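## Task

Move just the red bin and the blue bin up to the bench edge closest to the arms, and set the hook down again in its present spot, lying flat on the bench with its handle sticking out past that same edge. All other objects must finish resting on whatever supports them now. Anything that stays in place only because a robot is holding it does not count. Finish by opening the grippers and moving the arms away.

## Robot and tools

Robots: three identical i2rt Big YAM arms named arm1, arm2 and arm3. Each has six joints, a two-finger gripper and a wrist camera (arm1_cam_wrist, arm2_cam_wrist, arm3_cam_wrist). Two fixed room cameras, room_a and room_b, watch the scene. With joints 1 and 6 at 0 and the hand level and pointing forward, the wrist camera rides on top of the hand looking toward the fingertips. The hand reaches roughly 1.0 m from the joint 1 axis at full stretch. Joints move at different speeds, so the hand may sweep a wide path between postures.

Frame: one shared scene frame, origin on the floor, +z up. The hand point is midway between the fingertips; the hand z axis runs along the fingers and the fingers close along its y axis. Foot poses are never printed.

Tool execute_actions: argument actions is a list holding zero or one action. An action maps robot names to {"joints": {...}}; each arm gets its own separate dictionary. Joint values are absolute targets (not offsets), in radians, plus gripper_m in metres. Ranges and done-tolerances: joint1_rad -2.879 to 2.879 (±0.045; turns the arm about its foot, positive counter-clockwise seen from above, 0 means unfolding the way the foot faces); joint2_rad 0 to 3.141 (±0.14; shoulder, 0 has the upper arm pointing back roughly level, positive raises it then brings it forward); joint3_rad 0 to 3.019 (±0.09; elbow, 0 is folded, positive opens); joint4_rad -1.692 to 1.57 (±0.055; hand pitch, positive tilts fingers up); joint5_rad -1.57 to 1.57 (±0.03; sideways hand swing, positive to the arm's right); joint6_rad -2.094 to 2.094 (±0.035; hand roll, positive clockwise viewed from behind the hand); gripper_m 0 to 0.093 (±0.003; fingertip gap; grip force about 50-62 N per pad, lower on some). You may name any subset of joints; joints or arms left out may keep pushing toward earlier targets. All motions in an action start at once and may end at different times; one action lasts at most 15 s. Optional cameras: list of camera names or "all"; omitted/null means all, [] means none. An unknown key, camera or out-of-range number rejects the whole call and nothing moves. An empty actions list only returns state and images.

Tool wait: seconds from 0 to 10; commands nothing, returns the same as an empty action. Tool zoom_image: camera plus region [x0, y0, x1, y1] in pixels of that camera's latest full image (672x504, top-left origin), at most 504x504. Tool finished_scene: scene number (1 or 2); irreversible, reports whether the task succeeded and gives the next scene's goal. Replying without a tool call ends all remaining scenes.

Result lines: joint_positions gives current joint values; joint torques list drive output for joints 1-6 (nonzero even with no load, with per-arm offset, scale and noise, so treat as rough). joint_status tells how each commanded motion ended: reached, off_target (resting away from target, maybe still pushing), contact_stop or time_out (target dropped, holds where it stopped; a timed-out joint may keep a nearby target, within 0.375, 0.375, 0.113, 0.225, 0.075, 0.3 rad for joints 1-6, and on_its_own names it). "joint command not followed" with a cause means a self/inter-arm collision check held back that arm's joint targets (gripper still acts); those joints show not_followed and may be retried with later actions. on_its_own reports uncommanded behaviour; "held at" is the held target, not the position. If any result reports a stop, remaining execute_actions, wait and finished_scene calls in that reply are skipped. The pictures line lists the order of returned images.

Cautions: arms do not stop on contact and can push hard; ease a stuck joint by commanding its reported position. Tiny target changes may not move a joint. Loaded joints sag. Holding loads heats motors: MOTOR HOT from 85 °C, and at 100 °C an OVER-TEMPERATURE FAULT drops that arm (joints say limit_stop_at_motor_heat; resend targets). Heat partly carries into the next scene. Hard pressing between two arms ends the run; the anti-collision check can be late and ignores fingers, gripper housings and wrist cameras, and no line reports arm-to-arm contact. Knocking anything off the work area or onto the floor ends the scene. Avoid drops, slips and slams. Loose objects may be nudged occasionally. The simulation runs while the model thinks, with robots holding their last command. Finish each scene with items resting unsupported, grippers open and arms withdrawn, then call finished_scene.

Each tool is called after "Emit:" by a JSON object that holds its "name" and its "arguments".

## Session

Emit:
{"name": "execute_actions", "arguments": {"actions": []}}

Scene clock: 0.00 s.
Joint torques (N m, as the arm reports them, + toward a larger angle): no reading
arm1.joint_positions: joint1_rad=-0.338 joint2_rad=+0.412 joint3_rad=+1.405 joint4_rad=-1.427 joint5_rad=-0.064 joint6_rad=+0.731 gripper_m=+0.094
arm1.joint_status: not commanded
arm1.hand: x=-0.8938 y=+0.1338 z=+1.3444 quat_wxyz=(-0.269, +0.233, -0.811, -0.465) (m; scene frame)
arm2.joint_positions: joint1_rad=+0.399 joint2_rad=+0.384 joint3_rad=+1.438 joint4_rad=-1.610 joint5_rad=+0.180 joint6_rad=+0.022 gripper_m=+0.094
arm2.joint_status: not commanded
arm2.hand: x=-0.0272 y=+0.0955 z=+1.2753 quat_wxyz=(-0.324, +0.703, -0.516, -0.367) (m; scene frame)
arm3.joint_positions: joint1_rad=-0.706 joint2_rad=+0.602 joint3_rad=+1.455 joint4_rad=-1.504 joint5_rad=-0.261 joint6_rad=-0.433 gripper_m=+0.095
arm3.joint_status: not commanded
arm3.hand: x=+1.0356 y=+0.1768 z=+1.2676 quat_wxyz=(-0.400, +0.589, -0.669, -0.211) (m; scene frame)
pictures: arm1_cam_wrist, arm2_cam_wrist, arm3_cam_wrist, room_a, room_b
Images, in order (width x height): arm1_cam_wrist 672x504, arm2_cam_wrist 672x504, arm3_cam_wrist 672x504, room_a 672x504, room_b 672x504.

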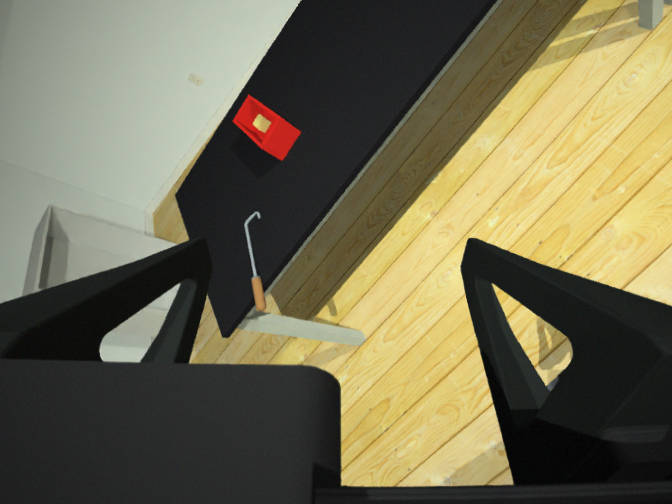

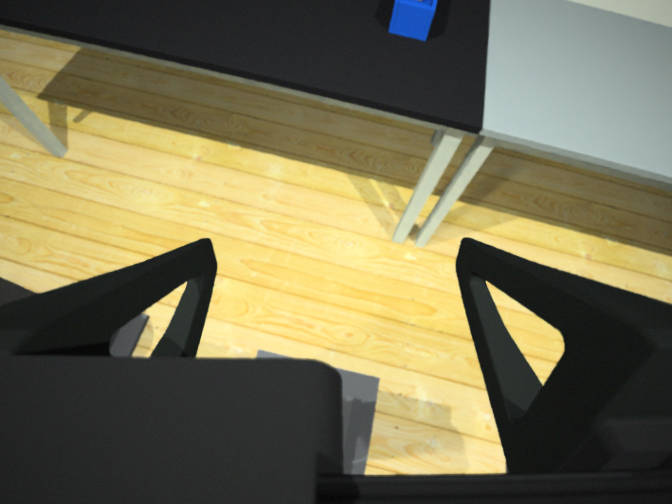

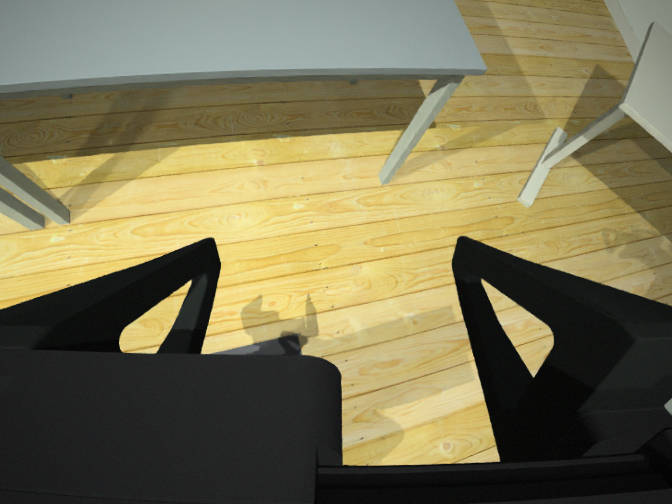

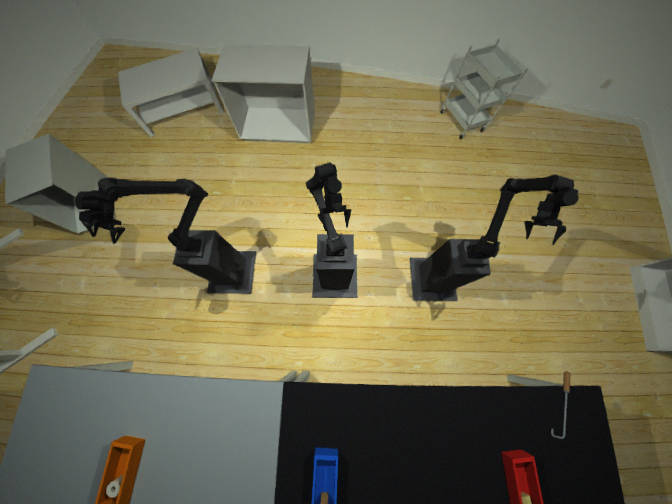

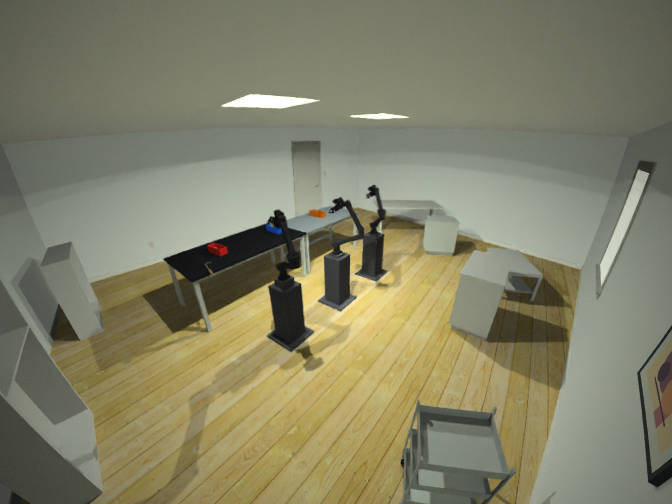

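Emit:
{"name": "execute_actions", "arguments": {"actions": [{"arm1":{"joints":{"joint1_rad":0.82,"joint2_rad":2.43,"joint3_rad":1.51,"joint4_rad":0.97,"joint5_rad":1.09,"joint6_rad":0}},"arm2":{"joints":{"joint1_rad":0.1,"joint2_rad":1.2,"joint3_rad":0.8,"joint4_rad":0.55,"joint5_rad":-0.7,"joint6_rad":0}},"arm3":{"joints":{"joint1_rad":0.7,"joint2_rad":1.2,"joint3_rad":0.9,"joint4_rad":0.4,"joint5_rad":0,"joint6_rad":0}}}], "cameras": ["arm1_cam_wrist","arm2_cam_wrist","room_a"]}}

Scene clock: 7.57 s.
Joint torques (N m, as the arm reports them, + toward a larger angle): arm1=[ -1.29 -23.27   6.95   1.99   0.12  -0.24] | arm2=[ -0.84 -10.22   9.32   1.85  -0.06  -0.06] | arm3=[ 1.2  -9.29 12.5   2.22  0.1   0.1 ]
arm1.joint_positions: joint1_rad=+0.817 joint2_rad=+2.445 joint3_rad=+1.497 joint4_rad=+0.952 joint5_rad=+1.088 joint6_rad=+0.015 gripper_m=+0.094
arm1.joint_status: all done
arm1.hand: x=-1.3714 y=+0.6053 z=+0.7963 quat_wxyz=(-0.553, +0.428, -0.564, -0.440) (m; scene frame)
arm2.joint_positions: joint1_rad=+0.106 joint2_rad=+1.204 joint3_rad=+0.792 joint4_rad=+0.536 joint5_rad=-0.696 joint6_rad=+0.012 gripper_m=+0.094
arm2.joint_status: all done
arm2.hand: x=-0.1935 y=+0.4841 z=+1.1166 quat_wxyz=(-0.290, +0.636, -0.221, -0.680) (m; scene frame)
arm3.joint_positions: joint1_rad=+0.699 joint2_rad=+1.209 joint3_rad=+0.893 joint4_rad=+0.384 joint5_rad=+0.001 joint6_rad=-0.014 gripper_m=+0.095
arm3.joint_status: all done
arm3.hand: x=+0.5807 y=+0.4241 z=+1.1309 quat_wxyz=(-0.305, +0.623, -0.282, -0.663) (m; scene frame)
pictures: arm1_cam_wrist, arm2_cam_wrist, room_a
Images, in order (width x height): arm1_cam_wrist 672x504, arm2_cam_wrist 672x504, room_a 672x504.

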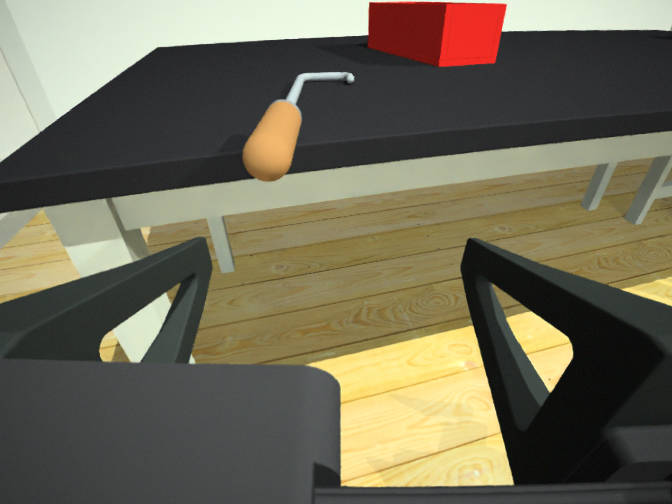

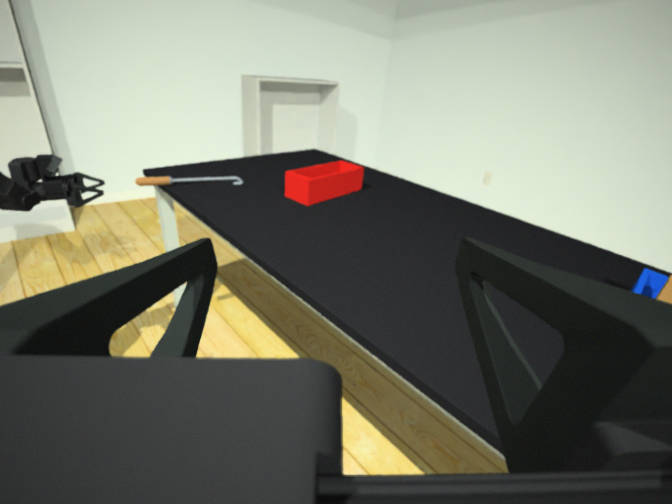

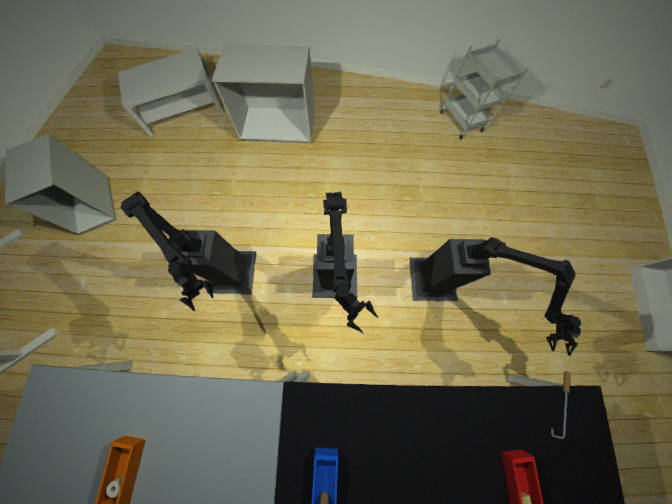

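Emit:
{"name": "execute_actions", "arguments": {"actions": [{"arm1":{"joints":{"joint1_rad":0.76,"joint2_rad":2.57,"joint3_rad":1.83,"joint4_rad":0.78,"joint5_rad":1.03}}}], "cameras": ["arm1_cam_wrist"]}}

Emit:
{"name": "execute_actions", "arguments": {"actions": [{"arm1":{"joints":{"joint1_rad":0.68,"joint2_rad":2.66,"joint3_rad":2.04,"joint4_rad":0.665,"joint5_rad":0.95}}}], "cameras": ["arm1_cam_wrist"]}}

Scene clock: 14.33 s.
Joint torques (N m, as the arm reports them, + toward a larger angle): arm1=[ -0.91 -25.02   9.81   1.31  -0.02  -0.24] | arm2=[ -1.18 -10.11   9.25   1.84  -0.06  -0.07] | arm3=[ 0.89 -9.25 12.48  2.3   0.1   0.09]
arm1.joint_positions: joint1_rad=+0.753 joint2_rad=+2.575 joint3_rad=+1.795 joint4_rad=+0.785 joint5_rad=+1.032 joint6_rad=+0.014 gripper_m=+0.094
arm1.joint_status: all done
arm1.hand: x=-1.3908 y=+0.6858 z=+0.7930 quat_wxyz=(-0.554, +0.426, -0.565, -0.438) (m; scene frame)
arm2.joint_positions: joint1_rad=+0.106 joint2_rad=+1.204 joint3_rad=+0.792 joint4_rad=+0.536 joint5_rad=-0.696 joint6_rad=+0.012 gripper_m=+0.094
arm2.joint_status: not commanded
arm2.hand: x=-0.1935 y=+0.4841 z=+1.1166 quat_wxyz=(-0.290, +0.636, -0.221, -0.680) (m; scene frame)
arm3.joint_positions: joint1_rad=+0.699 joint2_rad=+1.209 joint3_rad=+0.893 joint4_rad=+0.384 joint5_rad=+0.001 joint6_rad=-0.014 gripper_m=+0.095
arm3.joint_status: not commanded
arm3.hand: x=+0.5807 y=+0.4241 z=+1.1309 quat_wxyz=(-0.305, +0.623, -0.282, -0.663) (m; scene frame)
pictures: arm1_cam_wrist
Images, in order (width x height): arm1_cam_wrist 672x504.

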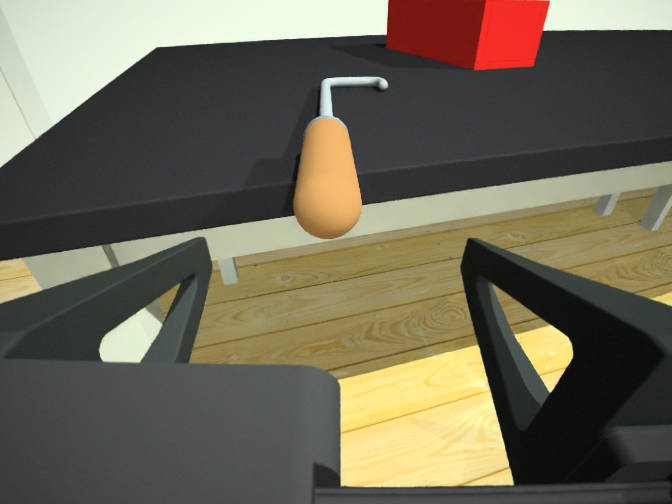

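Scene clock: 15.57 s.
Joint torques (N m, as the arm reports them, + toward a larger angle): arm1=[ -1.05 -25.33  11.2    1.29  -0.03  -0.23] | arm2=[ -0.89 -10.09   9.28   1.86  -0.05  -0.07] | arm3=[ 0.86 -9.7  12.39  2.16  0.07  0.15]
arm1.joint_positions: joint1_rad=+0.674 joint2_rad=+2.653 joint3_rad=+1.996 joint4_rad=+0.671 joint5_rad=+0.952 joint6_rad=+0.014 gripper_m=+0.094
arm1.joint_status: all done
arm1.hand: x=-1.3746 y=+0.7560 z=+0.8022 quat_wxyz=(-0.554, +0.422, -0.565, -0.441) (m; scene frame)
arm2.joint_positions: joint1_rad=+0.106 joint2_rad=+1.204 joint3_rad=+0.792 joint4_rad=+0.536 joint5_rad=-0.696 joint6_rad=+0.012 gripper_m=+0.094
arm2.joint_status: not commanded
arm2.hand: x=-0.1935 y=+0.4841 z=+1.1166 quat_wxyz=(-0.290, +0.636, -0.221, -0.680) (m; scene frame)
arm3.joint_positions: joint1_rad=+0.699 joint2_rad=+1.209 joint3_rad=+0.893 joint4_rad=+0.384 joint5_rad=+0.001 joint6_rad=-0.014 gripper_m=+0.095
arm3.joint_status: not commanded
arm3.hand: x=+0.5807 y=+0.4241 z=+1.1309 quat_wxyz=(-0.305, +0.623, -0.282, -0.663) (m; scene frame)
pictures: arm1_cam_wrist
Images, in order (width x height): arm1_cam_wrist 672x504.

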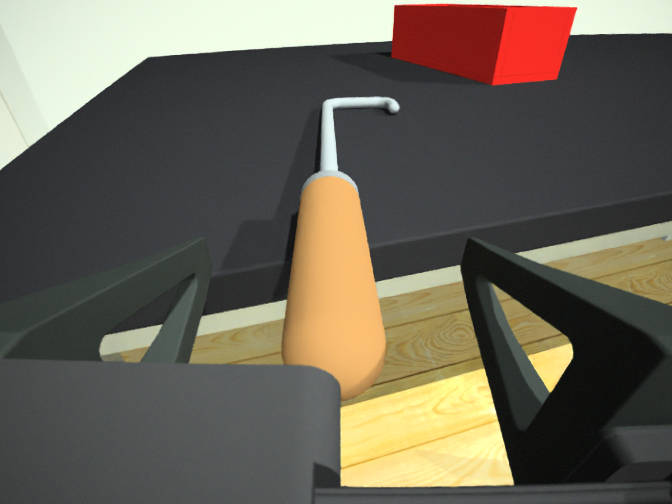

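Go down ~1 cm and forward a little.

Emit:
{"name": "execute_actions", "arguments": {"actions": [{"arm1":{"joints":{"joint1_rad":0.665,"joint2_rad":2.70,"joint3_rad":2.09,"joint4_rad":0.63,"joint5_rad":0.92}}}], "cameras": ["arm1_cam_wrist"]}}

Scene clock: 17.90 s.
Joint torques (N m, as the arm reports them, + toward a larger angle): arm1=[ -1.98 -24.65  11.75   1.28  -0.04  -0.23] | arm2=[ -0.9  -10.09   9.35   1.81  -0.05  -0.08] | arm3=[ 1.13 -9.06 12.29  2.32  0.07  0.1 ]
arm1.joint_positions: joint1_rad=+0.674 joint2_rad=+2.679 joint3_rad=+2.040 joint4_rad=+0.637 joint5_rad=+0.922 joint6_rad=+0.014 gripper_m=+0.094
arm1.joint_status: all done
arm1.hand: x=-1.3841 y=+0.7625 z=+0.7946 quat_wxyz=(-0.548, +0.437, -0.559, -0.444) (m; scene frame)
arm2.joint_positions: joint1_rad=+0.106 joint2_rad=+1.204 joint3_rad=+0.792 joint4_rad=+0.536 joint5_rad=-0.696 joint6_rad=+0.012 gripper_m=+0.094
arm2.joint_status: not commanded
arm2.hand: x=-0.1935 y=+0.4841 z=+1.1166 quat_wxyz=(-0.290, +0.636, -0.221, -0.680) (m; scene frame)
arm3.joint_positions: joint1_rad=+0.699 joint2_rad=+1.209 joint3_rad=+0.893 joint4_rad=+0.384 joint5_rad=+0.001 joint6_rad=-0.014 gripper_m=+0.095
arm3.joint_status: not commanded
arm3.hand: x=+0.5807 y=+0.4241 z=+1.1309 quat_wxyz=(-0.305, +0.623, -0.282, -0.663) (m; scene frame)
pictures: arm1_cam_wrist
Images, in order (width x height): arm1_cam_wrist 672x504.

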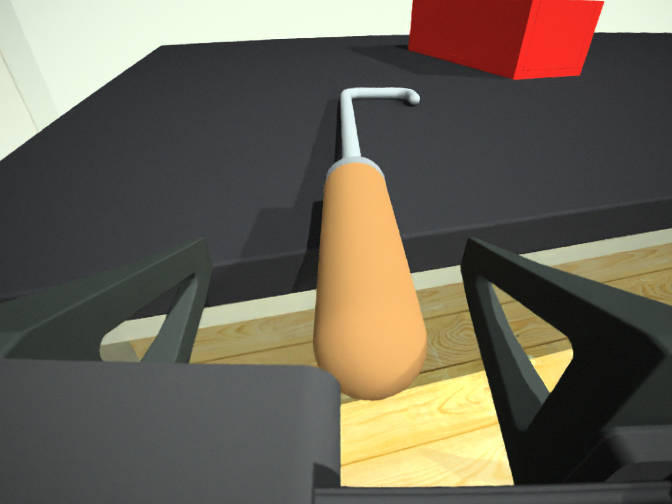

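Emit:
{"name": "execute_actions", "arguments": {"actions": [{"arm1":{"joints":{"gripper_m":0,"joint1_rad":0.655}}}], "cameras": []}}

Emit:
{"name": "execute_actions", "arguments": {"actions": [{"arm1":{"joints":{"joint2_rad":2.58,"joint6_rad":1.57}}}], "cameras": ["arm1_cam_wrist","arm2_cam_wrist"]}}

Scene clock: 21.47 s.
Joint torques (N m, as the arm reports them, + toward a larger angle): arm1=[ -1.99 -24.7   11.76   1.31   0.06  -0.22] | arm2=[-1.07 -9.75  9.27  1.81 -0.04 -0.06] | arm3=[ 1.35 -9.44 12.6   2.37  0.1   0.09]
arm1.joint_positions: joint1_rad=+0.664 joint2_rad=+2.679 joint3_rad=+2.041 joint4_rad=+0.636 joint5_rad=+0.920 joint6_rad=+0.012 gripper_m=+0.029
arm1.joint_status: gripper_m off_target (ended at +0.029, target +0.000); the others done
arm1.hand: x=-1.3770 y=+0.7672 z=+0.7948 quat_wxyz=(-0.550, +0.435, -0.560, -0.441) (m; scene frame)
arm2.joint_positions: joint1_rad=+0.106 joint2_rad=+1.204 joint3_rad=+0.792 joint4_rad=+0.536 joint5_rad=-0.696 joint6_rad=+0.012 gripper_m=+0.094
arm2.joint_status: not commanded
arm2.hand: x=-0.1935 y=+0.4841 z=+1.1166 quat_wxyz=(-0.290, +0.636, -0.221, -0.680) (m; scene frame)
arm3.joint_positions: joint1_rad=+0.699 joint2_rad=+1.209 joint3_rad=+0.893 joint4_rad=+0.384 joint5_rad=+0.001 joint6_rad=-0.014 gripper_m=+0.095
arm3.joint_status: not commanded
arm3.hand: x=+0.5807 y=+0.4241 z=+1.1309 quat_wxyz=(-0.305, +0.623, -0.282, -0.663) (m; scene frame)
pictures: none
No camera images: the call's "cameras" was empty. Leave "cameras" out to get every camera's image.

Scene clock: 23.63 s.
Joint torques (N m, as the arm reports them, + toward a larger angle): arm1=[ -1.56 -28.81  12.01   1.7   -0.18   0.02] | arm2=[ -1.06 -10.08   9.29   1.89  -0.06  -0.07] | arm3=[ 1.33 -9.62 12.41  2.34  0.07  0.1 ]
arm1.joint_positions: joint1_rad=+0.657 joint2_rad=+2.615 joint3_rad=+2.041 joint4_rad=+0.622 joint5_rad=+0.924 joint6_rad=+1.553 gripper_m=+0.029
arm1.joint_status: all done
arm1.hand: x=-1.3748 y=+0.7748 z=+0.8475 quat_wxyz=(-0.079, -0.095, -0.692, -0.711) (m; scene frame)
arm2.joint_positions: joint1_rad=+0.106 joint2_rad=+1.204 joint3_rad=+0.792 joint4_rad=+0.536 joint5_rad=-0.696 joint6_rad=+0.012 gripper_m=+0.094
arm2.joint_status: not commanded
arm2.hand: x=-0.1935 y=+0.4841 z=+1.1166 quat_wxyz=(-0.290, +0.636, -0.221, -0.680) (m; scene frame)
arm3.joint_positions: joint1_rad=+0.699 joint2_rad=+1.209 joint3_rad=+0.893 joint4_rad=+0.384 joint5_rad=+0.001 joint6_rad=-0.014 gripper_m=+0.095
arm3.joint_status: not commanded
arm3.hand: x=+0.5807 y=+0.4241 z=+1.1309 quat_wxyz=(-0.305, +0.623, -0.282, -0.663) (m; scene frame)
pictures: arm1_cam_wrist, arm2_cam_wrist
Images, in order (width x height): arm1_cam_wrist 672x504, arm2_cam_wrist 672x504.

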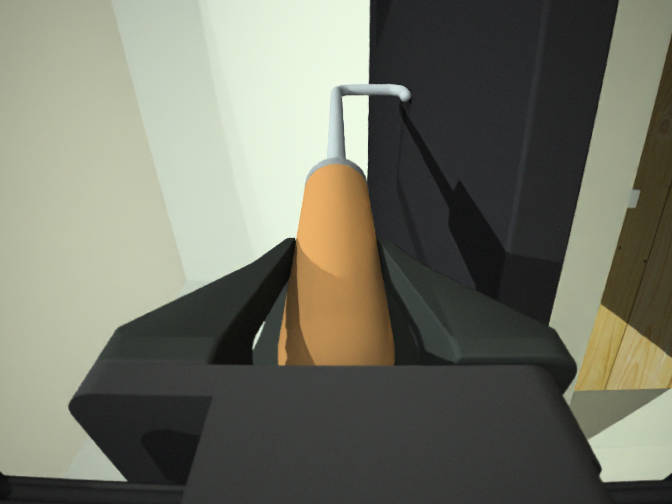

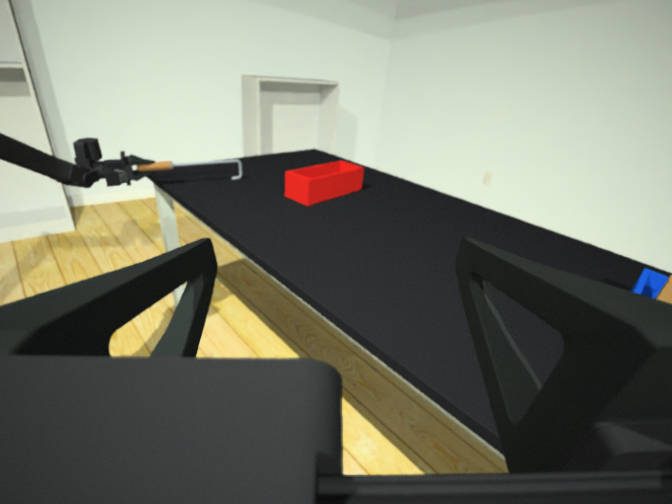

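Emit:
{"name": "execute_actions", "arguments": {"actions": [{"arm1":{"joints":{"joint2_rad":2.27,"joint3_rad":1.9,"joint4_rad":0.55}}}], "cameras": []}}

Emit:
{"name": "execute_actions", "arguments": {"actions": [{"arm1":{"joints":{"joint1_rad":0.05,"joint5_rad":0}}}], "cameras": ["arm1_cam_wrist","arm2_cam_wrist","room_a"]}}

Scene clock: 28.37 s.
Joint torques (N m, as the arm reports them, + toward a larger angle): arm1=[ -1.52 -27.21  11.44   2.2   -0.06  -0.01] | arm2=[-1.02 -9.99  9.26  1.88 -0.04 -0.07] | arm3=[ 1.61 -9.8  12.27  2.3   0.09  0.11]
arm1.joint_positions: joint1_rad=+0.657 joint2_rad=+2.306 joint3_rad=+1.865 joint4_rad=+0.527 joint5_rad=+0.921 joint6_rad=+1.556 gripper_m=+0.029
arm1.joint_status: all done
arm1.hand: x=-1.3537 y=+0.7498 z=+1.0021 quat_wxyz=(-0.067, -0.104, -0.682, -0.721) (m; scene frame)
arm2.joint_positions: joint1_rad=+0.106 joint2_rad=+1.204 joint3_rad=+0.792 joint4_rad=+0.536 joint5_rad=-0.696 joint6_rad=+0.012 gripper_m=+0.094
arm2.joint_status: not commanded
arm2.hand: x=-0.1935 y=+0.4841 z=+1.1166 quat_wxyz=(-0.290, +0.636, -0.221, -0.680) (m; scene frame)
arm3.joint_positions: joint1_rad=+0.699 joint2_rad=+1.209 joint3_rad=+0.893 joint4_rad=+0.384 joint5_rad=+0.001 joint6_rad=-0.014 gripper_m=+0.095
arm3.joint_status: not commanded
arm3.hand: x=+0.5807 y=+0.4241 z=+1.1309 quat_wxyz=(-0.305, +0.623, -0.282, -0.663) (m; scene frame)
pictures: none
No camera images: the call's "cameras" was empty. Leave "cameras" out to get every camera's image.

Scene clock: 31.00 s.
Joint torques (N m, as the arm reports them, + toward a larger angle): arm1=[ -0.93 -27.6   11.72   2.69  -0.02  -0.01] | arm2=[ -0.96 -10.11   9.31   1.89  -0.06  -0.08] | arm3=[ 1.24 -9.33 12.35  2.46  0.1   0.09]
arm1.joint_positions: joint1_rad=+0.044 joint2_rad=+2.306 joint3_rad=+1.865 joint4_rad=+0.521 joint5_rad=+0.001 joint6_rad=+1.556 gripper_m=+0.029
arm1.joint_status: all done
arm1.hand: x=-0.9871 y=+0.9176 z=+1.0034 quat_wxyz=(+0.020, +0.025, -0.679, -0.733) (m; scene frame)
arm2.joint_positions: joint1_rad=+0.106 joint2_rad=+1.204 joint3_rad=+0.792 joint4_rad=+0.536 joint5_rad=-0.696 joint6_rad=+0.012 gripper_m=+0.094
arm2.joint_status: not commanded
arm2.hand: x=-0.1935 y=+0.4841 z=+1.1166 quat_wxyz=(-0.290, +0.636, -0.221, -0.680) (m; scene frame)
arm3.joint_positions: joint1_rad=+0.699 joint2_rad=+1.209 joint3_rad=+0.893 joint4_rad=+0.384 joint5_rad=+0.001 joint6_rad=-0.014 gripper_m=+0.095
arm3.joint_status: not commanded
arm3.hand: x=+0.5807 y=+0.4241 z=+1.1309 quat_wxyz=(-0.305, +0.623, -0.282, -0.663) (m; scene frame)
pictures: arm1_cam_wrist, arm2_cam_wrist, room_a
Images, in order (width x height): arm1_cam_wrist 672x504, arm2_cam_wrist 672x504, room_a 672x504.

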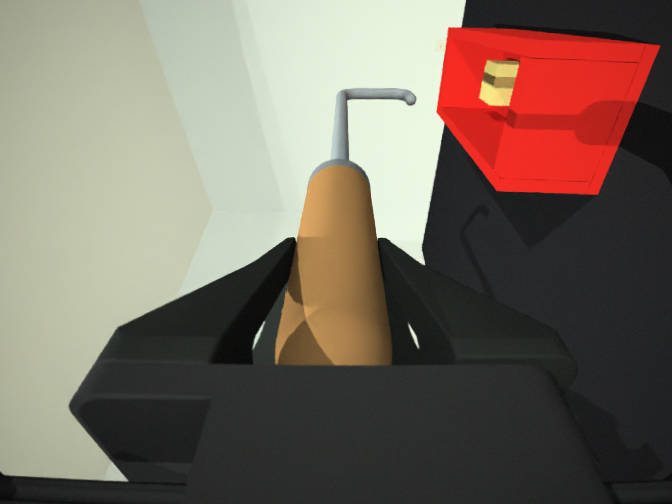

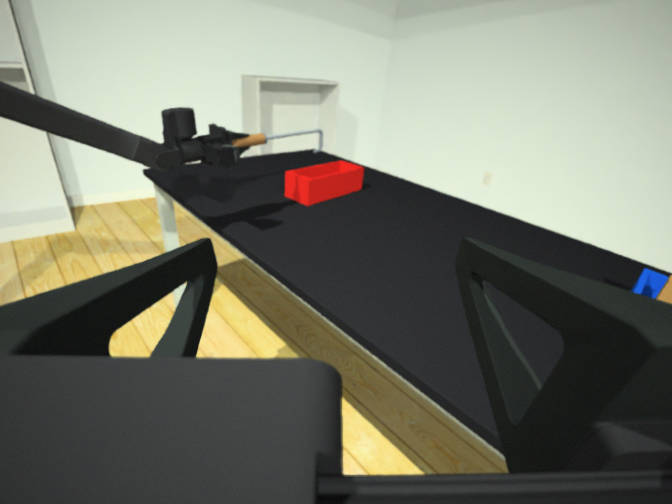

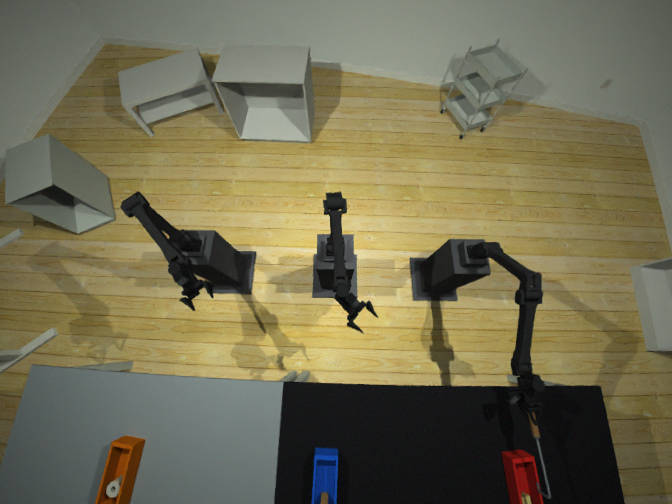

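Centered. Lower.

Emit:
{"name": "execute_actions", "arguments": {"actions": [{"arm1":{"joints":{"joint2_rad":2.34,"joint3_rad":1.8,"joint4_rad":0.59}}}], "cameras": ["arm1_cam_wrist","arm2_cam_wrist"]}}

Emit:
{"name": "execute_actions", "arguments": {"actions": [{"arm1":{"joints":{"joint2_rad":2.19,"joint3_rad":1.53,"joint4_rad":0.71}}}], "cameras": ["arm1_cam_wrist","arm2_cam_wrist"]}}

Scene clock: 34.70 s.
Joint torques (N m, as the arm reports them, + toward a larger angle): arm1=[ -0.99 -27.92  10.84   2.26   0.    -0.03] | arm2=[-1.24 -9.89  9.33  1.79 -0.07 -0.08] | arm3=[ 0.99 -9.18 12.49  2.3   0.06  0.09]
arm1.joint_positions: joint1_rad=+0.044 joint2_rad=+2.382 joint3_rad=+1.767 joint4_rad=+0.574 joint5_rad=+0.001 joint6_rad=+1.558 gripper_m=+0.029
arm1.joint_status: all done
arm1.hand: x=-0.9868 y=+0.9014 z=+0.8928 quat_wxyz=(+0.020, +0.026, -0.722, -0.691) (m; scene frame)
arm2.joint_positions: joint1_rad=+0.106 joint2_rad=+1.204 joint3_rad=+0.792 joint4_rad=+0.536 joint5_rad=-0.696 joint6_rad=+0.012 gripper_m=+0.094
arm2.joint_status: not commanded
arm2.hand: x=-0.1935 y=+0.4841 z=+1.1166 quat_wxyz=(-0.290, +0.636, -0.221, -0.680) (m; scene frame)
arm3.joint_positions: joint1_rad=+0.699 joint2_rad=+1.209 joint3_rad=+0.893 joint4_rad=+0.384 joint5_rad=+0.001 joint6_rad=-0.014 gripper_m=+0.095
arm3.joint_status: not commanded
arm3.hand: x=+0.5807 y=+0.4241 z=+1.1309 quat_wxyz=(-0.305, +0.623, -0.282, -0.663) (m; scene frame)
pictures: arm1_cam_wrist, arm2_cam_wrist
Images, in order (width x height): arm1_cam_wrist 672x504, arm2_cam_wrist 672x504.

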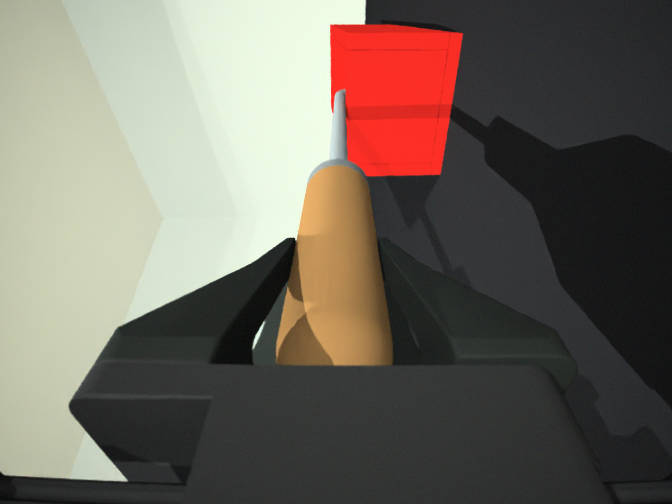

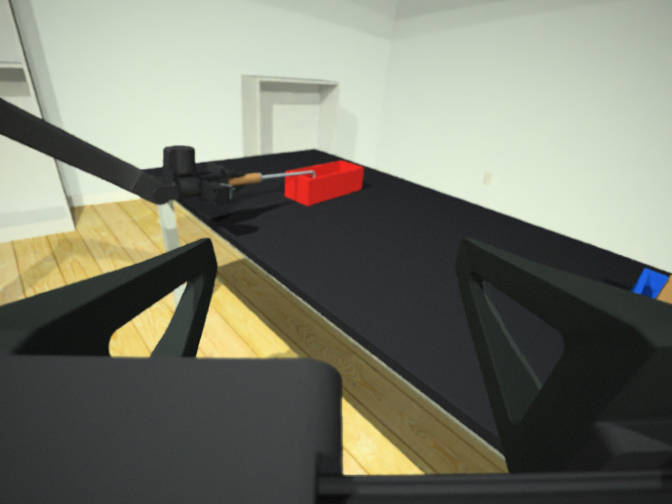

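Scene clock: 35.63 s.
Joint torques (N m, as the arm reports them, + toward a larger angle): arm1=[ -1.02 -26.66   8.77   3.08   0.    -0.03] | arm2=[ -0.75 -10.17   9.29   1.81  -0.04  -0.07] | arm3=[ 1.12 -9.81 12.43  2.42  0.08  0.1 ]
arm1.joint_positions: joint1_rad=+0.044 joint2_rad=+2.245 joint3_rad=+1.516 joint4_rad=+0.669 joint5_rad=+0.001 joint6_rad=+1.558 gripper_m=+0.029
arm1.joint_status: all done
arm1.hand: x=-0.9829 y=+0.8423 z=+0.8964 quat_wxyz=(+0.020, +0.026, -0.728, -0.684) (m; scene frame)
arm2.joint_positions: joint1_rad=+0.106 joint2_rad=+1.204 joint3_rad=+0.792 joint4_rad=+0.536 joint5_rad=-0.696 joint6_rad=+0.012 gripper_m=+0.094
arm2.joint_status: not commanded
arm2.hand: x=-0.1935 y=+0.4841 z=+1.1166 quat_wxyz=(-0.290, +0.636, -0.221, -0.680) (m; scene frame)
arm3.joint_positions: joint1_rad=+0.699 joint2_rad=+1.209 joint3_rad=+0.893 joint4_rad=+0.384 joint5_rad=+0.001 joint6_rad=-0.014 gripper_m=+0.095
arm3.joint_status: not commanded
arm3.hand: x=+0.5807 y=+0.4241 z=+1.1309 quat_wxyz=(-0.305, +0.623, -0.282, -0.663) (m; scene frame)
pictures: arm1_cam_wrist, arm2_cam_wrist
Images, in order (width x height): arm1_cam_wrist 672x504, arm2_cam_wrist 672x504.

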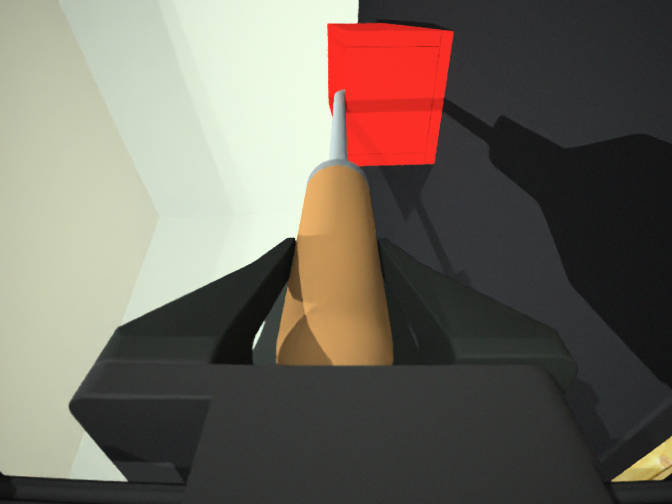

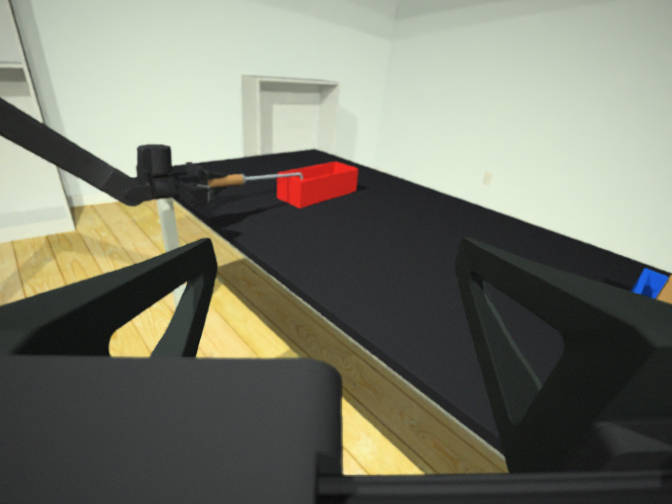

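Slightly higher (shaft level).

Emit:
{"name": "execute_actions", "arguments": {"actions": [{"arm1":{"joints":{"joint2_rad":2.04,"joint3_rad":1.25,"joint4_rad":0.88}}}], "cameras": []}}

Emit:
{"name": "execute_actions", "arguments": {"actions": [{"arm1":{"joints":{"joint2_rad":1.9,"joint3_rad":0.96,"joint4_rad":1.02}}}], "cameras": []}}

Emit:
{"name": "execute_actions", "arguments": {"actions": [{"arm1":{"joints":{"joint2_rad":1.76,"joint3_rad":0.68,"joint4_rad":1.155}}}], "cameras": ["arm1_cam_wrist","arm2_cam_wrist"]}}

Scene clock: 41.60 s.
Joint torques (N m, as the arm reports them, + toward a larger angle): arm1=[ -1.02 -24.15   8.61   3.57   0.    -0.03] | arm2=[ -0.9  -10.02   9.31   1.75  -0.07  -0.07] | arm3=[ 1.11 -9.58 12.44  2.38  0.08  0.12]
arm1.joint_positions: joint1_rad=+0.044 joint2_rad=+2.099 joint3_rad=+1.226 joint4_rad=+0.825 joint5_rad=+0.001 joint6_rad=+1.558 gripper_m=+0.029
arm1.joint_status: joint4_rad time_out (moved +0.155 of +0.211); the others done
arm1.on_its_own: joint4_rad reads +0.825 and still pushes toward +0.880 since a time_out
arm1.hand: x=-0.9776 y=+0.7633 z=+0.9009 quat_wxyz=(+0.020, +0.026, -0.724, -0.689) (m; scene frame)
arm2.joint_positions: joint1_rad=+0.106 joint2_rad=+1.204 joint3_rad=+0.792 joint4_rad=+0.536 joint5_rad=-0.696 joint6_rad=+0.012 gripper_m=+0.094
arm2.joint_status: not commanded
arm2.hand: x=-0.1935 y=+0.4841 z=+1.1166 quat_wxyz=(-0.290, +0.636, -0.221, -0.680) (m; scene frame)
arm3.joint_positions: joint1_rad=+0.699 joint2_rad=+1.209 joint3_rad=+0.893 joint4_rad=+0.384 joint5_rad=+0.001 joint6_rad=-0.014 gripper_m=+0.095
arm3.joint_status: not commanded
arm3.hand: x=+0.5807 y=+0.4241 z=+1.1309 quat_wxyz=(-0.305, +0.623, -0.282, -0.663) (m; scene frame)
pictures: none
No camera images: the call's "cameras" was empty. Leave "cameras" out to get every camera's image.

not run: a stop came earlier in this reply.

not run: a stop came earlier in this reply.

Emit:
{"name": "execute_actions", "arguments": {"actions": [{"arm1":{"joints":{"joint2_rad":1.9,"joint3_rad":0.96,"joint4_rad":1.01}}}], "cameras": ["arm1_cam_wrist"]}}

Emit:
{"name": "execute_actions", "arguments": {"actions": [{"arm1":{"joints":{"joint2_rad":1.76,"joint3_rad":0.68,"joint4_rad":1.14}}}], "cameras": ["arm1_cam_wrist","arm2_cam_wrist"]}}

Scene clock: 46.00 s.
Joint torques (N m, as the arm reports them, + toward a larger angle): arm1=[ -1.01 -19.67   7.76   3.45   0.    -0.03] | arm2=[-0.76 -9.98  9.29  1.89 -0.06 -0.08] | arm3=[ 0.93 -9.38 12.31  2.29  0.1   0.07]
arm1.joint_positions: joint1_rad=+0.044 joint2_rad=+1.942 joint3_rad=+0.935 joint4_rad=+0.959 joint5_rad=+0.001 joint6_rad=+1.558 gripper_m=+0.029
arm1.joint_status: all done
arm1.hand: x=-0.9717 y=+0.6734 z=+0.9064 quat_wxyz=(+0.020, +0.026, -0.724, -0.689) (m; scene frame)
arm2.joint_positions: joint1_rad=+0.106 joint2_rad=+1.204 joint3_rad=+0.792 joint4_rad=+0.536 joint5_rad=-0.696 joint6_rad=+0.012 gripper_m=+0.094
arm2.joint_status: not commanded
arm2.hand: x=-0.1935 y=+0.4841 z=+1.1166 quat_wxyz=(-0.290, +0.636, -0.221, -0.680) (m; scene frame)
arm3.joint_positions: joint1_rad=+0.699 joint2_rad=+1.209 joint3_rad=+0.893 joint4_rad=+0.384 joint5_rad=+0.001 joint6_rad=-0.014 gripper_m=+0.095
arm3.joint_status: not commanded
arm3.hand: x=+0.5807 y=+0.4241 z=+1.1309 quat_wxyz=(-0.305, +0.623, -0.282, -0.663) (m; scene frame)
pictures: arm1_cam_wrist
Images, in order (width x height): arm1_cam_wrist 672x504.

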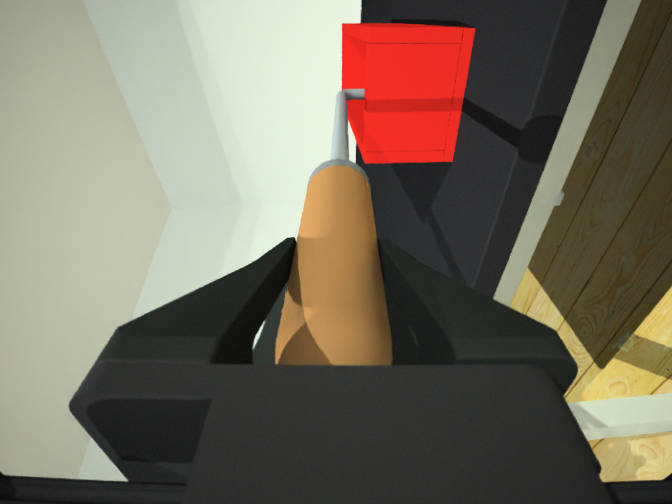

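Scene clock: 46.97 s.
Joint torques (N m, as the arm reports them, + toward a larger angle): arm1=[ -1.08 -15.98   6.68   3.46   0.    -0.03] | arm2=[ -1.28 -10.03   9.3    1.83  -0.04  -0.06] | arm3=[ 0.61 -9.32 12.47  2.36  0.11  0.1 ]
arm1.joint_positions: joint1_rad=+0.044 joint2_rad=+1.796 joint3_rad=+0.656 joint4_rad=+1.088 joint5_rad=+0.001 joint6_rad=+1.558 gripper_m=+0.029
arm1.joint_status: all done
arm1.hand: x=-0.9655 y=+0.5790 z=+0.9067 quat_wxyz=(+0.020, +0.026, -0.726, -0.687) (m; scene frame)
arm2.joint_positions: joint1_rad=+0.106 joint2_rad=+1.204 joint3_rad=+0.792 joint4_rad=+0.536 joint5_rad=-0.696 joint6_rad=+0.012 gripper_m=+0.094
arm2.joint_status: not commanded
arm2.hand: x=-0.1935 y=+0.4841 z=+1.1166 quat_wxyz=(-0.290, +0.636, -0.221, -0.680) (m; scene frame)
arm3.joint_positions: joint1_rad=+0.699 joint2_rad=+1.209 joint3_rad=+0.893 joint4_rad=+0.384 joint5_rad=+0.001 joint6_rad=-0.014 gripper_m=+0.095
arm3.joint_status: not commanded
arm3.hand: x=+0.5807 y=+0.4241 z=+1.1309 quat_wxyz=(-0.305, +0.623, -0.282, -0.663) (m; scene frame)
pictures: arm1_cam_wrist, arm2_cam_wrist
Images, in order (width x height): arm1_cam_wrist 672x504, arm2_cam_wrist 672x504.

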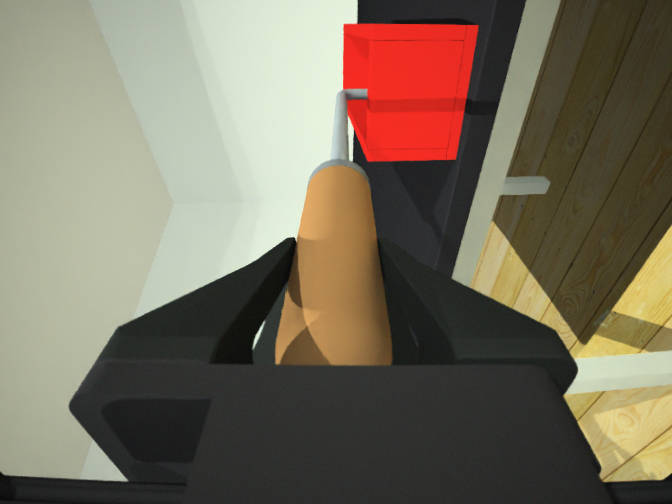

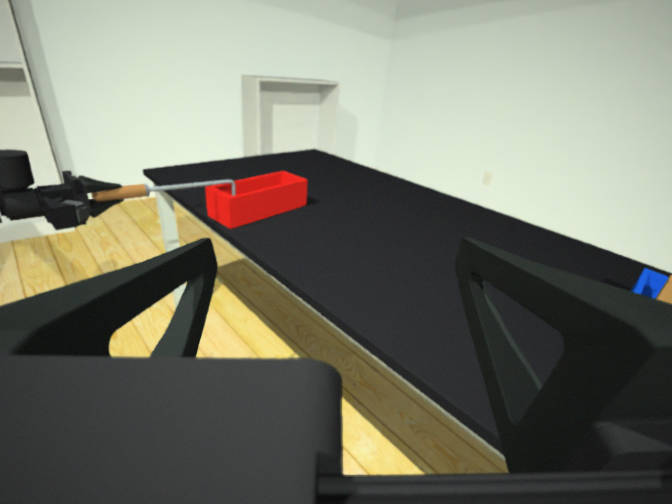

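Emit:
{"name": "execute_actions", "arguments": {"actions": [{"arm1":{"joints":{"joint3_rad":0.8,"joint4_rad":1.4}},"arm2":{"joints":{"joint1_rad":-0.1,"joint5_rad":-0.9}}}], "cameras": []}}

Emit:
{"name": "execute_actions", "arguments": {"actions": [{"arm1":{"joints":{"joint1_rad":-0.66,"joint5_rad":-0.646,"joint3_rad":1.3,"joint2_rad":1.95,"joint4_rad":0.95}}}], "cameras": []}}

Emit:
{"name": "execute_actions", "arguments": {"actions": [{"arm1":{"joints":{"joint2_rad":2.47,"joint3_rad":2.02,"joint4_rad":0.59}}}], "cameras": []}}

Emit:
{"name": "execute_actions", "arguments": {"actions": [{"arm1":{"joints":{"joint6_rad":0}}}], "cameras": ["arm1_cam_wrist"]}}

Scene clock: 54.07 s.
Joint torques (N m, as the arm reports them, + toward a larger angle): arm1=[ -1.08 -16.65   8.81   3.19  -0.04  -0.03] | arm2=[ 0.04 -9.99  9.28  1.75 -0.03 -0.07] | arm3=[ 1.14 -9.19 12.44  2.18  0.07  0.1 ]
arm1.joint_positions: joint1_rad=+0.044 joint2_rad=+1.797 joint3_rad=+0.756 joint4_rad=+1.352 joint5_rad=+0.001 joint6_rad=+1.558 gripper_m=+0.029
arm1.joint_status: all done
arm1.hand: x=-0.9663 y=+0.6017 z=+1.0123 quat_wxyz=(+0.023, +0.020, -0.590, -0.807) (m; scene frame)
arm2.joint_positions: joint1_rad=-0.107 joint2_rad=+1.204 joint3_rad=+0.792 joint4_rad=+0.536 joint5_rad=-0.896 joint6_rad=+0.012 gripper_m=+0.094
arm2.joint_status: all done
arm2.hand: x=-0.1132 y=+0.4879 z=+1.1136 quat_wxyz=(-0.297, +0.643, -0.222, -0.670) (m; scene frame)
arm3.joint_positions: joint1_rad=+0.699 joint2_rad=+1.209 joint3_rad=+0.893 joint4_rad=+0.384 joint5_rad=+0.001 joint6_rad=-0.014 gripper_m=+0.095
arm3.joint_status: not commanded
arm3.hand: x=+0.5807 y=+0.4241 z=+1.1309 quat_wxyz=(-0.305, +0.623, -0.282, -0.663) (m; scene frame)
pictures: none
No camera images: the call's "cameras" was empty. Leave "cameras" out to get every camera's image.

Scene clock: 56.10 s.
Joint torques (N m, as the arm reports them, + toward a larger angle): arm1=[ -1.82 -23.35  11.44   2.43   0.22  -0.03] | arm2=[ 0.18 -9.88  9.2   1.7  -0.04 -0.07] | arm3=[ 1.29 -9.72 12.5   2.35  0.09  0.13]
arm1.joint_positions: joint1_rad=-0.655 joint2_rad=+2.005 joint3_rad=+1.246 joint4_rad=+0.925 joint5_rad=-0.648 joint6_rad=+1.558 gripper_m=+0.029
arm1.joint_status: all done
arm1.hand: x=-0.5795 y=+0.6505 z=+0.9970 quat_wxyz=(-0.033, +0.042, -0.659, -0.751) (m; scene frame)
arm2.joint_positions: joint1_rad=-0.107 joint2_rad=+1.204 joint3_rad=+0.792 joint4_rad=+0.536 joint5_rad=-0.896 joint6_rad=+0.012 gripper_m=+0.094
arm2.joint_status: not commanded
arm2.hand: x=-0.1132 y=+0.4879 z=+1.1136 quat_wxyz=(-0.297, +0.643, -0.222, -0.670) (m; scene frame)
arm3.joint_positions: joint1_rad=+0.699 joint2_rad=+1.209 joint3_rad=+0.893 joint4_rad=+0.384 joint5_rad=+0.001 joint6_rad=-0.014 gripper_m=+0.095
arm3.joint_status: not commanded
arm3.hand: x=+0.5807 y=+0.4241 z=+1.1309 quat_wxyz=(-0.305, +0.623, -0.282, -0.663) (m; scene frame)
pictures: none
No camera images: the call's "cameras" was empty. Leave "cameras" out to get every camera's image.

Scene clock: 57.47 s.
Joint torques (N m, as the arm reports them, + toward a larger angle): arm1=[ -1.51 -27.56  15.13   2.46  -0.03  -0.11] | arm2=[ 0.06 -9.96  9.27  1.75 -0.05 -0.08] | arm3=[ 1.04 -9.59 12.42  2.39  0.12  0.16]
arm1.joint_positions: joint1_rad=-0.659 joint2_rad=+2.495 joint3_rad=+1.933 joint4_rad=+0.567 joint5_rad=-0.645 joint6_rad=+1.564 gripper_m=+0.029
arm1.joint_status: all done
arm1.hand: x=-0.4750 y=+0.7861 z=+0.8807 quat_wxyz=(+0.001, +0.004, -0.707, -0.708) (m; scene frame)
arm2.joint_positions: joint1_rad=-0.107 joint2_rad=+1.204 joint3_rad=+0.792 joint4_rad=+0.536 joint5_rad=-0.896 joint6_rad=+0.012 gripper_m=+0.094
arm2.joint_status: not commanded
arm2.hand: x=-0.1132 y=+0.4879 z=+1.1136 quat_wxyz=(-0.297, +0.643, -0.222, -0.670) (m; scene frame)
arm3.joint_positions: joint1_rad=+0.699 joint2_rad=+1.209 joint3_rad=+0.893 joint4_rad=+0.384 joint5_rad=+0.001 joint6_rad=-0.014 gripper_m=+0.095
arm3.joint_status: not commanded
arm3.hand: x=+0.5807 y=+0.4241 z=+1.1309 quat_wxyz=(-0.305, +0.623, -0.282, -0.663) (m; scene frame)
pictures: none
No camera images: the call's "cameras" was empty. Leave "cameras" out to get every camera's image.

Scene clock: 59.63 s.
Joint torques (N m, as the arm reports them, + toward a larger angle): arm1=[ -1.47 -27.52  15.07   2.4   -0.01  -0.27] | arm2=[  0.26 -10.1    9.24   1.8   -0.01  -0.07] | arm3=[ 1.6  -9.73 12.45  2.29  0.1   0.11]
arm1.joint_positions: joint1_rad=-0.659 joint2_rad=+2.495 joint3_rad=+1.933 joint4_rad=+0.567 joint5_rad=-0.645 joint6_rad=+0.018 gripper_m=+0.029
arm1.joint_status: all done
arm1.hand: x=-0.4750 y=+0.7861 z=+0.8799 quat_wxyz=(-0.493, +0.496, -0.504, -0.507) (m; scene frame)
arm2.joint_positions: joint1_rad=-0.107 joint2_rad=+1.204 joint3_rad=+0.792 joint4_rad=+0.536 joint5_rad=-0.896 joint6_rad=+0.012 gripper_m=+0.094
arm2.joint_status: not commanded
arm2.hand: x=-0.1132 y=+0.4879 z=+1.1136 quat_wxyz=(-0.297, +0.643, -0.222, -0.670) (m; scene frame)
arm3.joint_positions: joint1_rad=+0.699 joint2_rad=+1.209 joint3_rad=+0.893 joint4_rad=+0.384 joint5_rad=+0.001 joint6_rad=-0.014 gripper_m=+0.095
arm3.joint_status: not commanded
arm3.hand: x=+0.5807 y=+0.4241 z=+1.1309 quat_wxyz=(-0.305, +0.623, -0.282, -0.663) (m; scene frame)
pictures: arm1_cam_wrist
Images, in order (width x height): arm1_cam_wrist 672x504.

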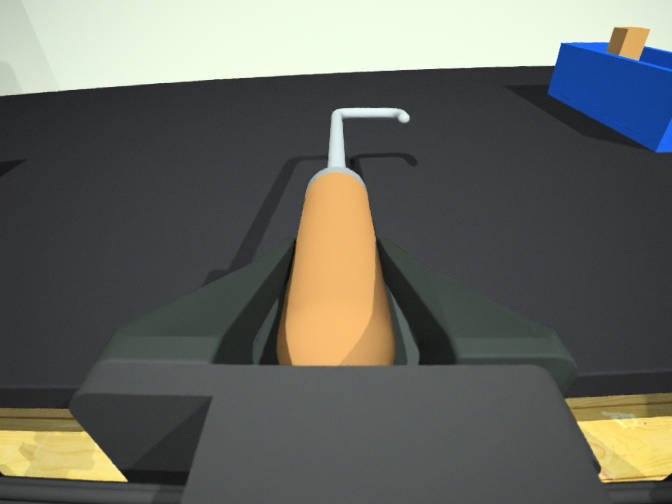

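Emit:
{"name": "execute_actions", "arguments": {"actions": [{"arm1":{"joints":{"joint2_rad":2.59,"joint3_rad":1.96,"joint4_rad":0.70}}}], "cameras": ["arm1_cam_wrist"]}}

Scene clock: 62.17 s.
Joint torques (N m, as the arm reports them, + toward a larger angle): arm1=[ -1.49 -27.35   9.89   2.16   0.    -0.14] | arm2=[ 0.29 -9.73  9.26  1.79 -0.04 -0.06] | arm3=[ 1.01 -9.36 12.41  2.37  0.11  0.12]
arm1.joint_positions: joint1_rad=-0.659 joint2_rad=+2.617 joint3_rad=+1.933 joint4_rad=+0.683 joint5_rad=-0.645 joint6_rad=+0.005 gripper_m=+0.029
arm1.joint_status: all done
arm1.hand: x=-0.4808 y=+0.7789 z=+0.7978 quat_wxyz=(-0.494, +0.500, -0.503, -0.504) (m; scene frame)
arm2.joint_positions: joint1_rad=-0.107 joint2_rad=+1.204 joint3_rad=+0.792 joint4_rad=+0.536 joint5_rad=-0.896 joint6_rad=+0.012 gripper_m=+0.094
arm2.joint_status: not commanded
arm2.hand: x=-0.1132 y=+0.4879 z=+1.1136 quat_wxyz=(-0.297, +0.643, -0.222, -0.670) (m; scene frame)
arm3.joint_positions: joint1_rad=+0.699 joint2_rad=+1.209 joint3_rad=+0.893 joint4_rad=+0.384 joint5_rad=+0.001 joint6_rad=-0.014 gripper_m=+0.095
arm3.joint_status: not commanded
arm3.hand: x=+0.5807 y=+0.4241 z=+1.1309 quat_wxyz=(-0.305, +0.623, -0.282, -0.663) (m; scene frame)
pictures: arm1_cam_wrist
Images, in order (width x height): arm1_cam_wrist 672x504.

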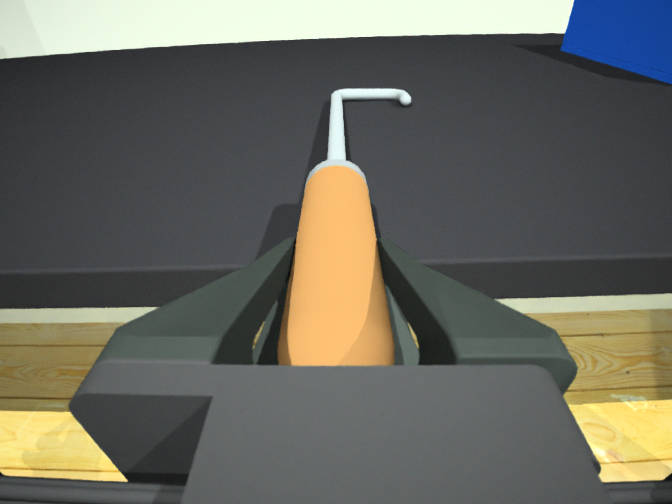

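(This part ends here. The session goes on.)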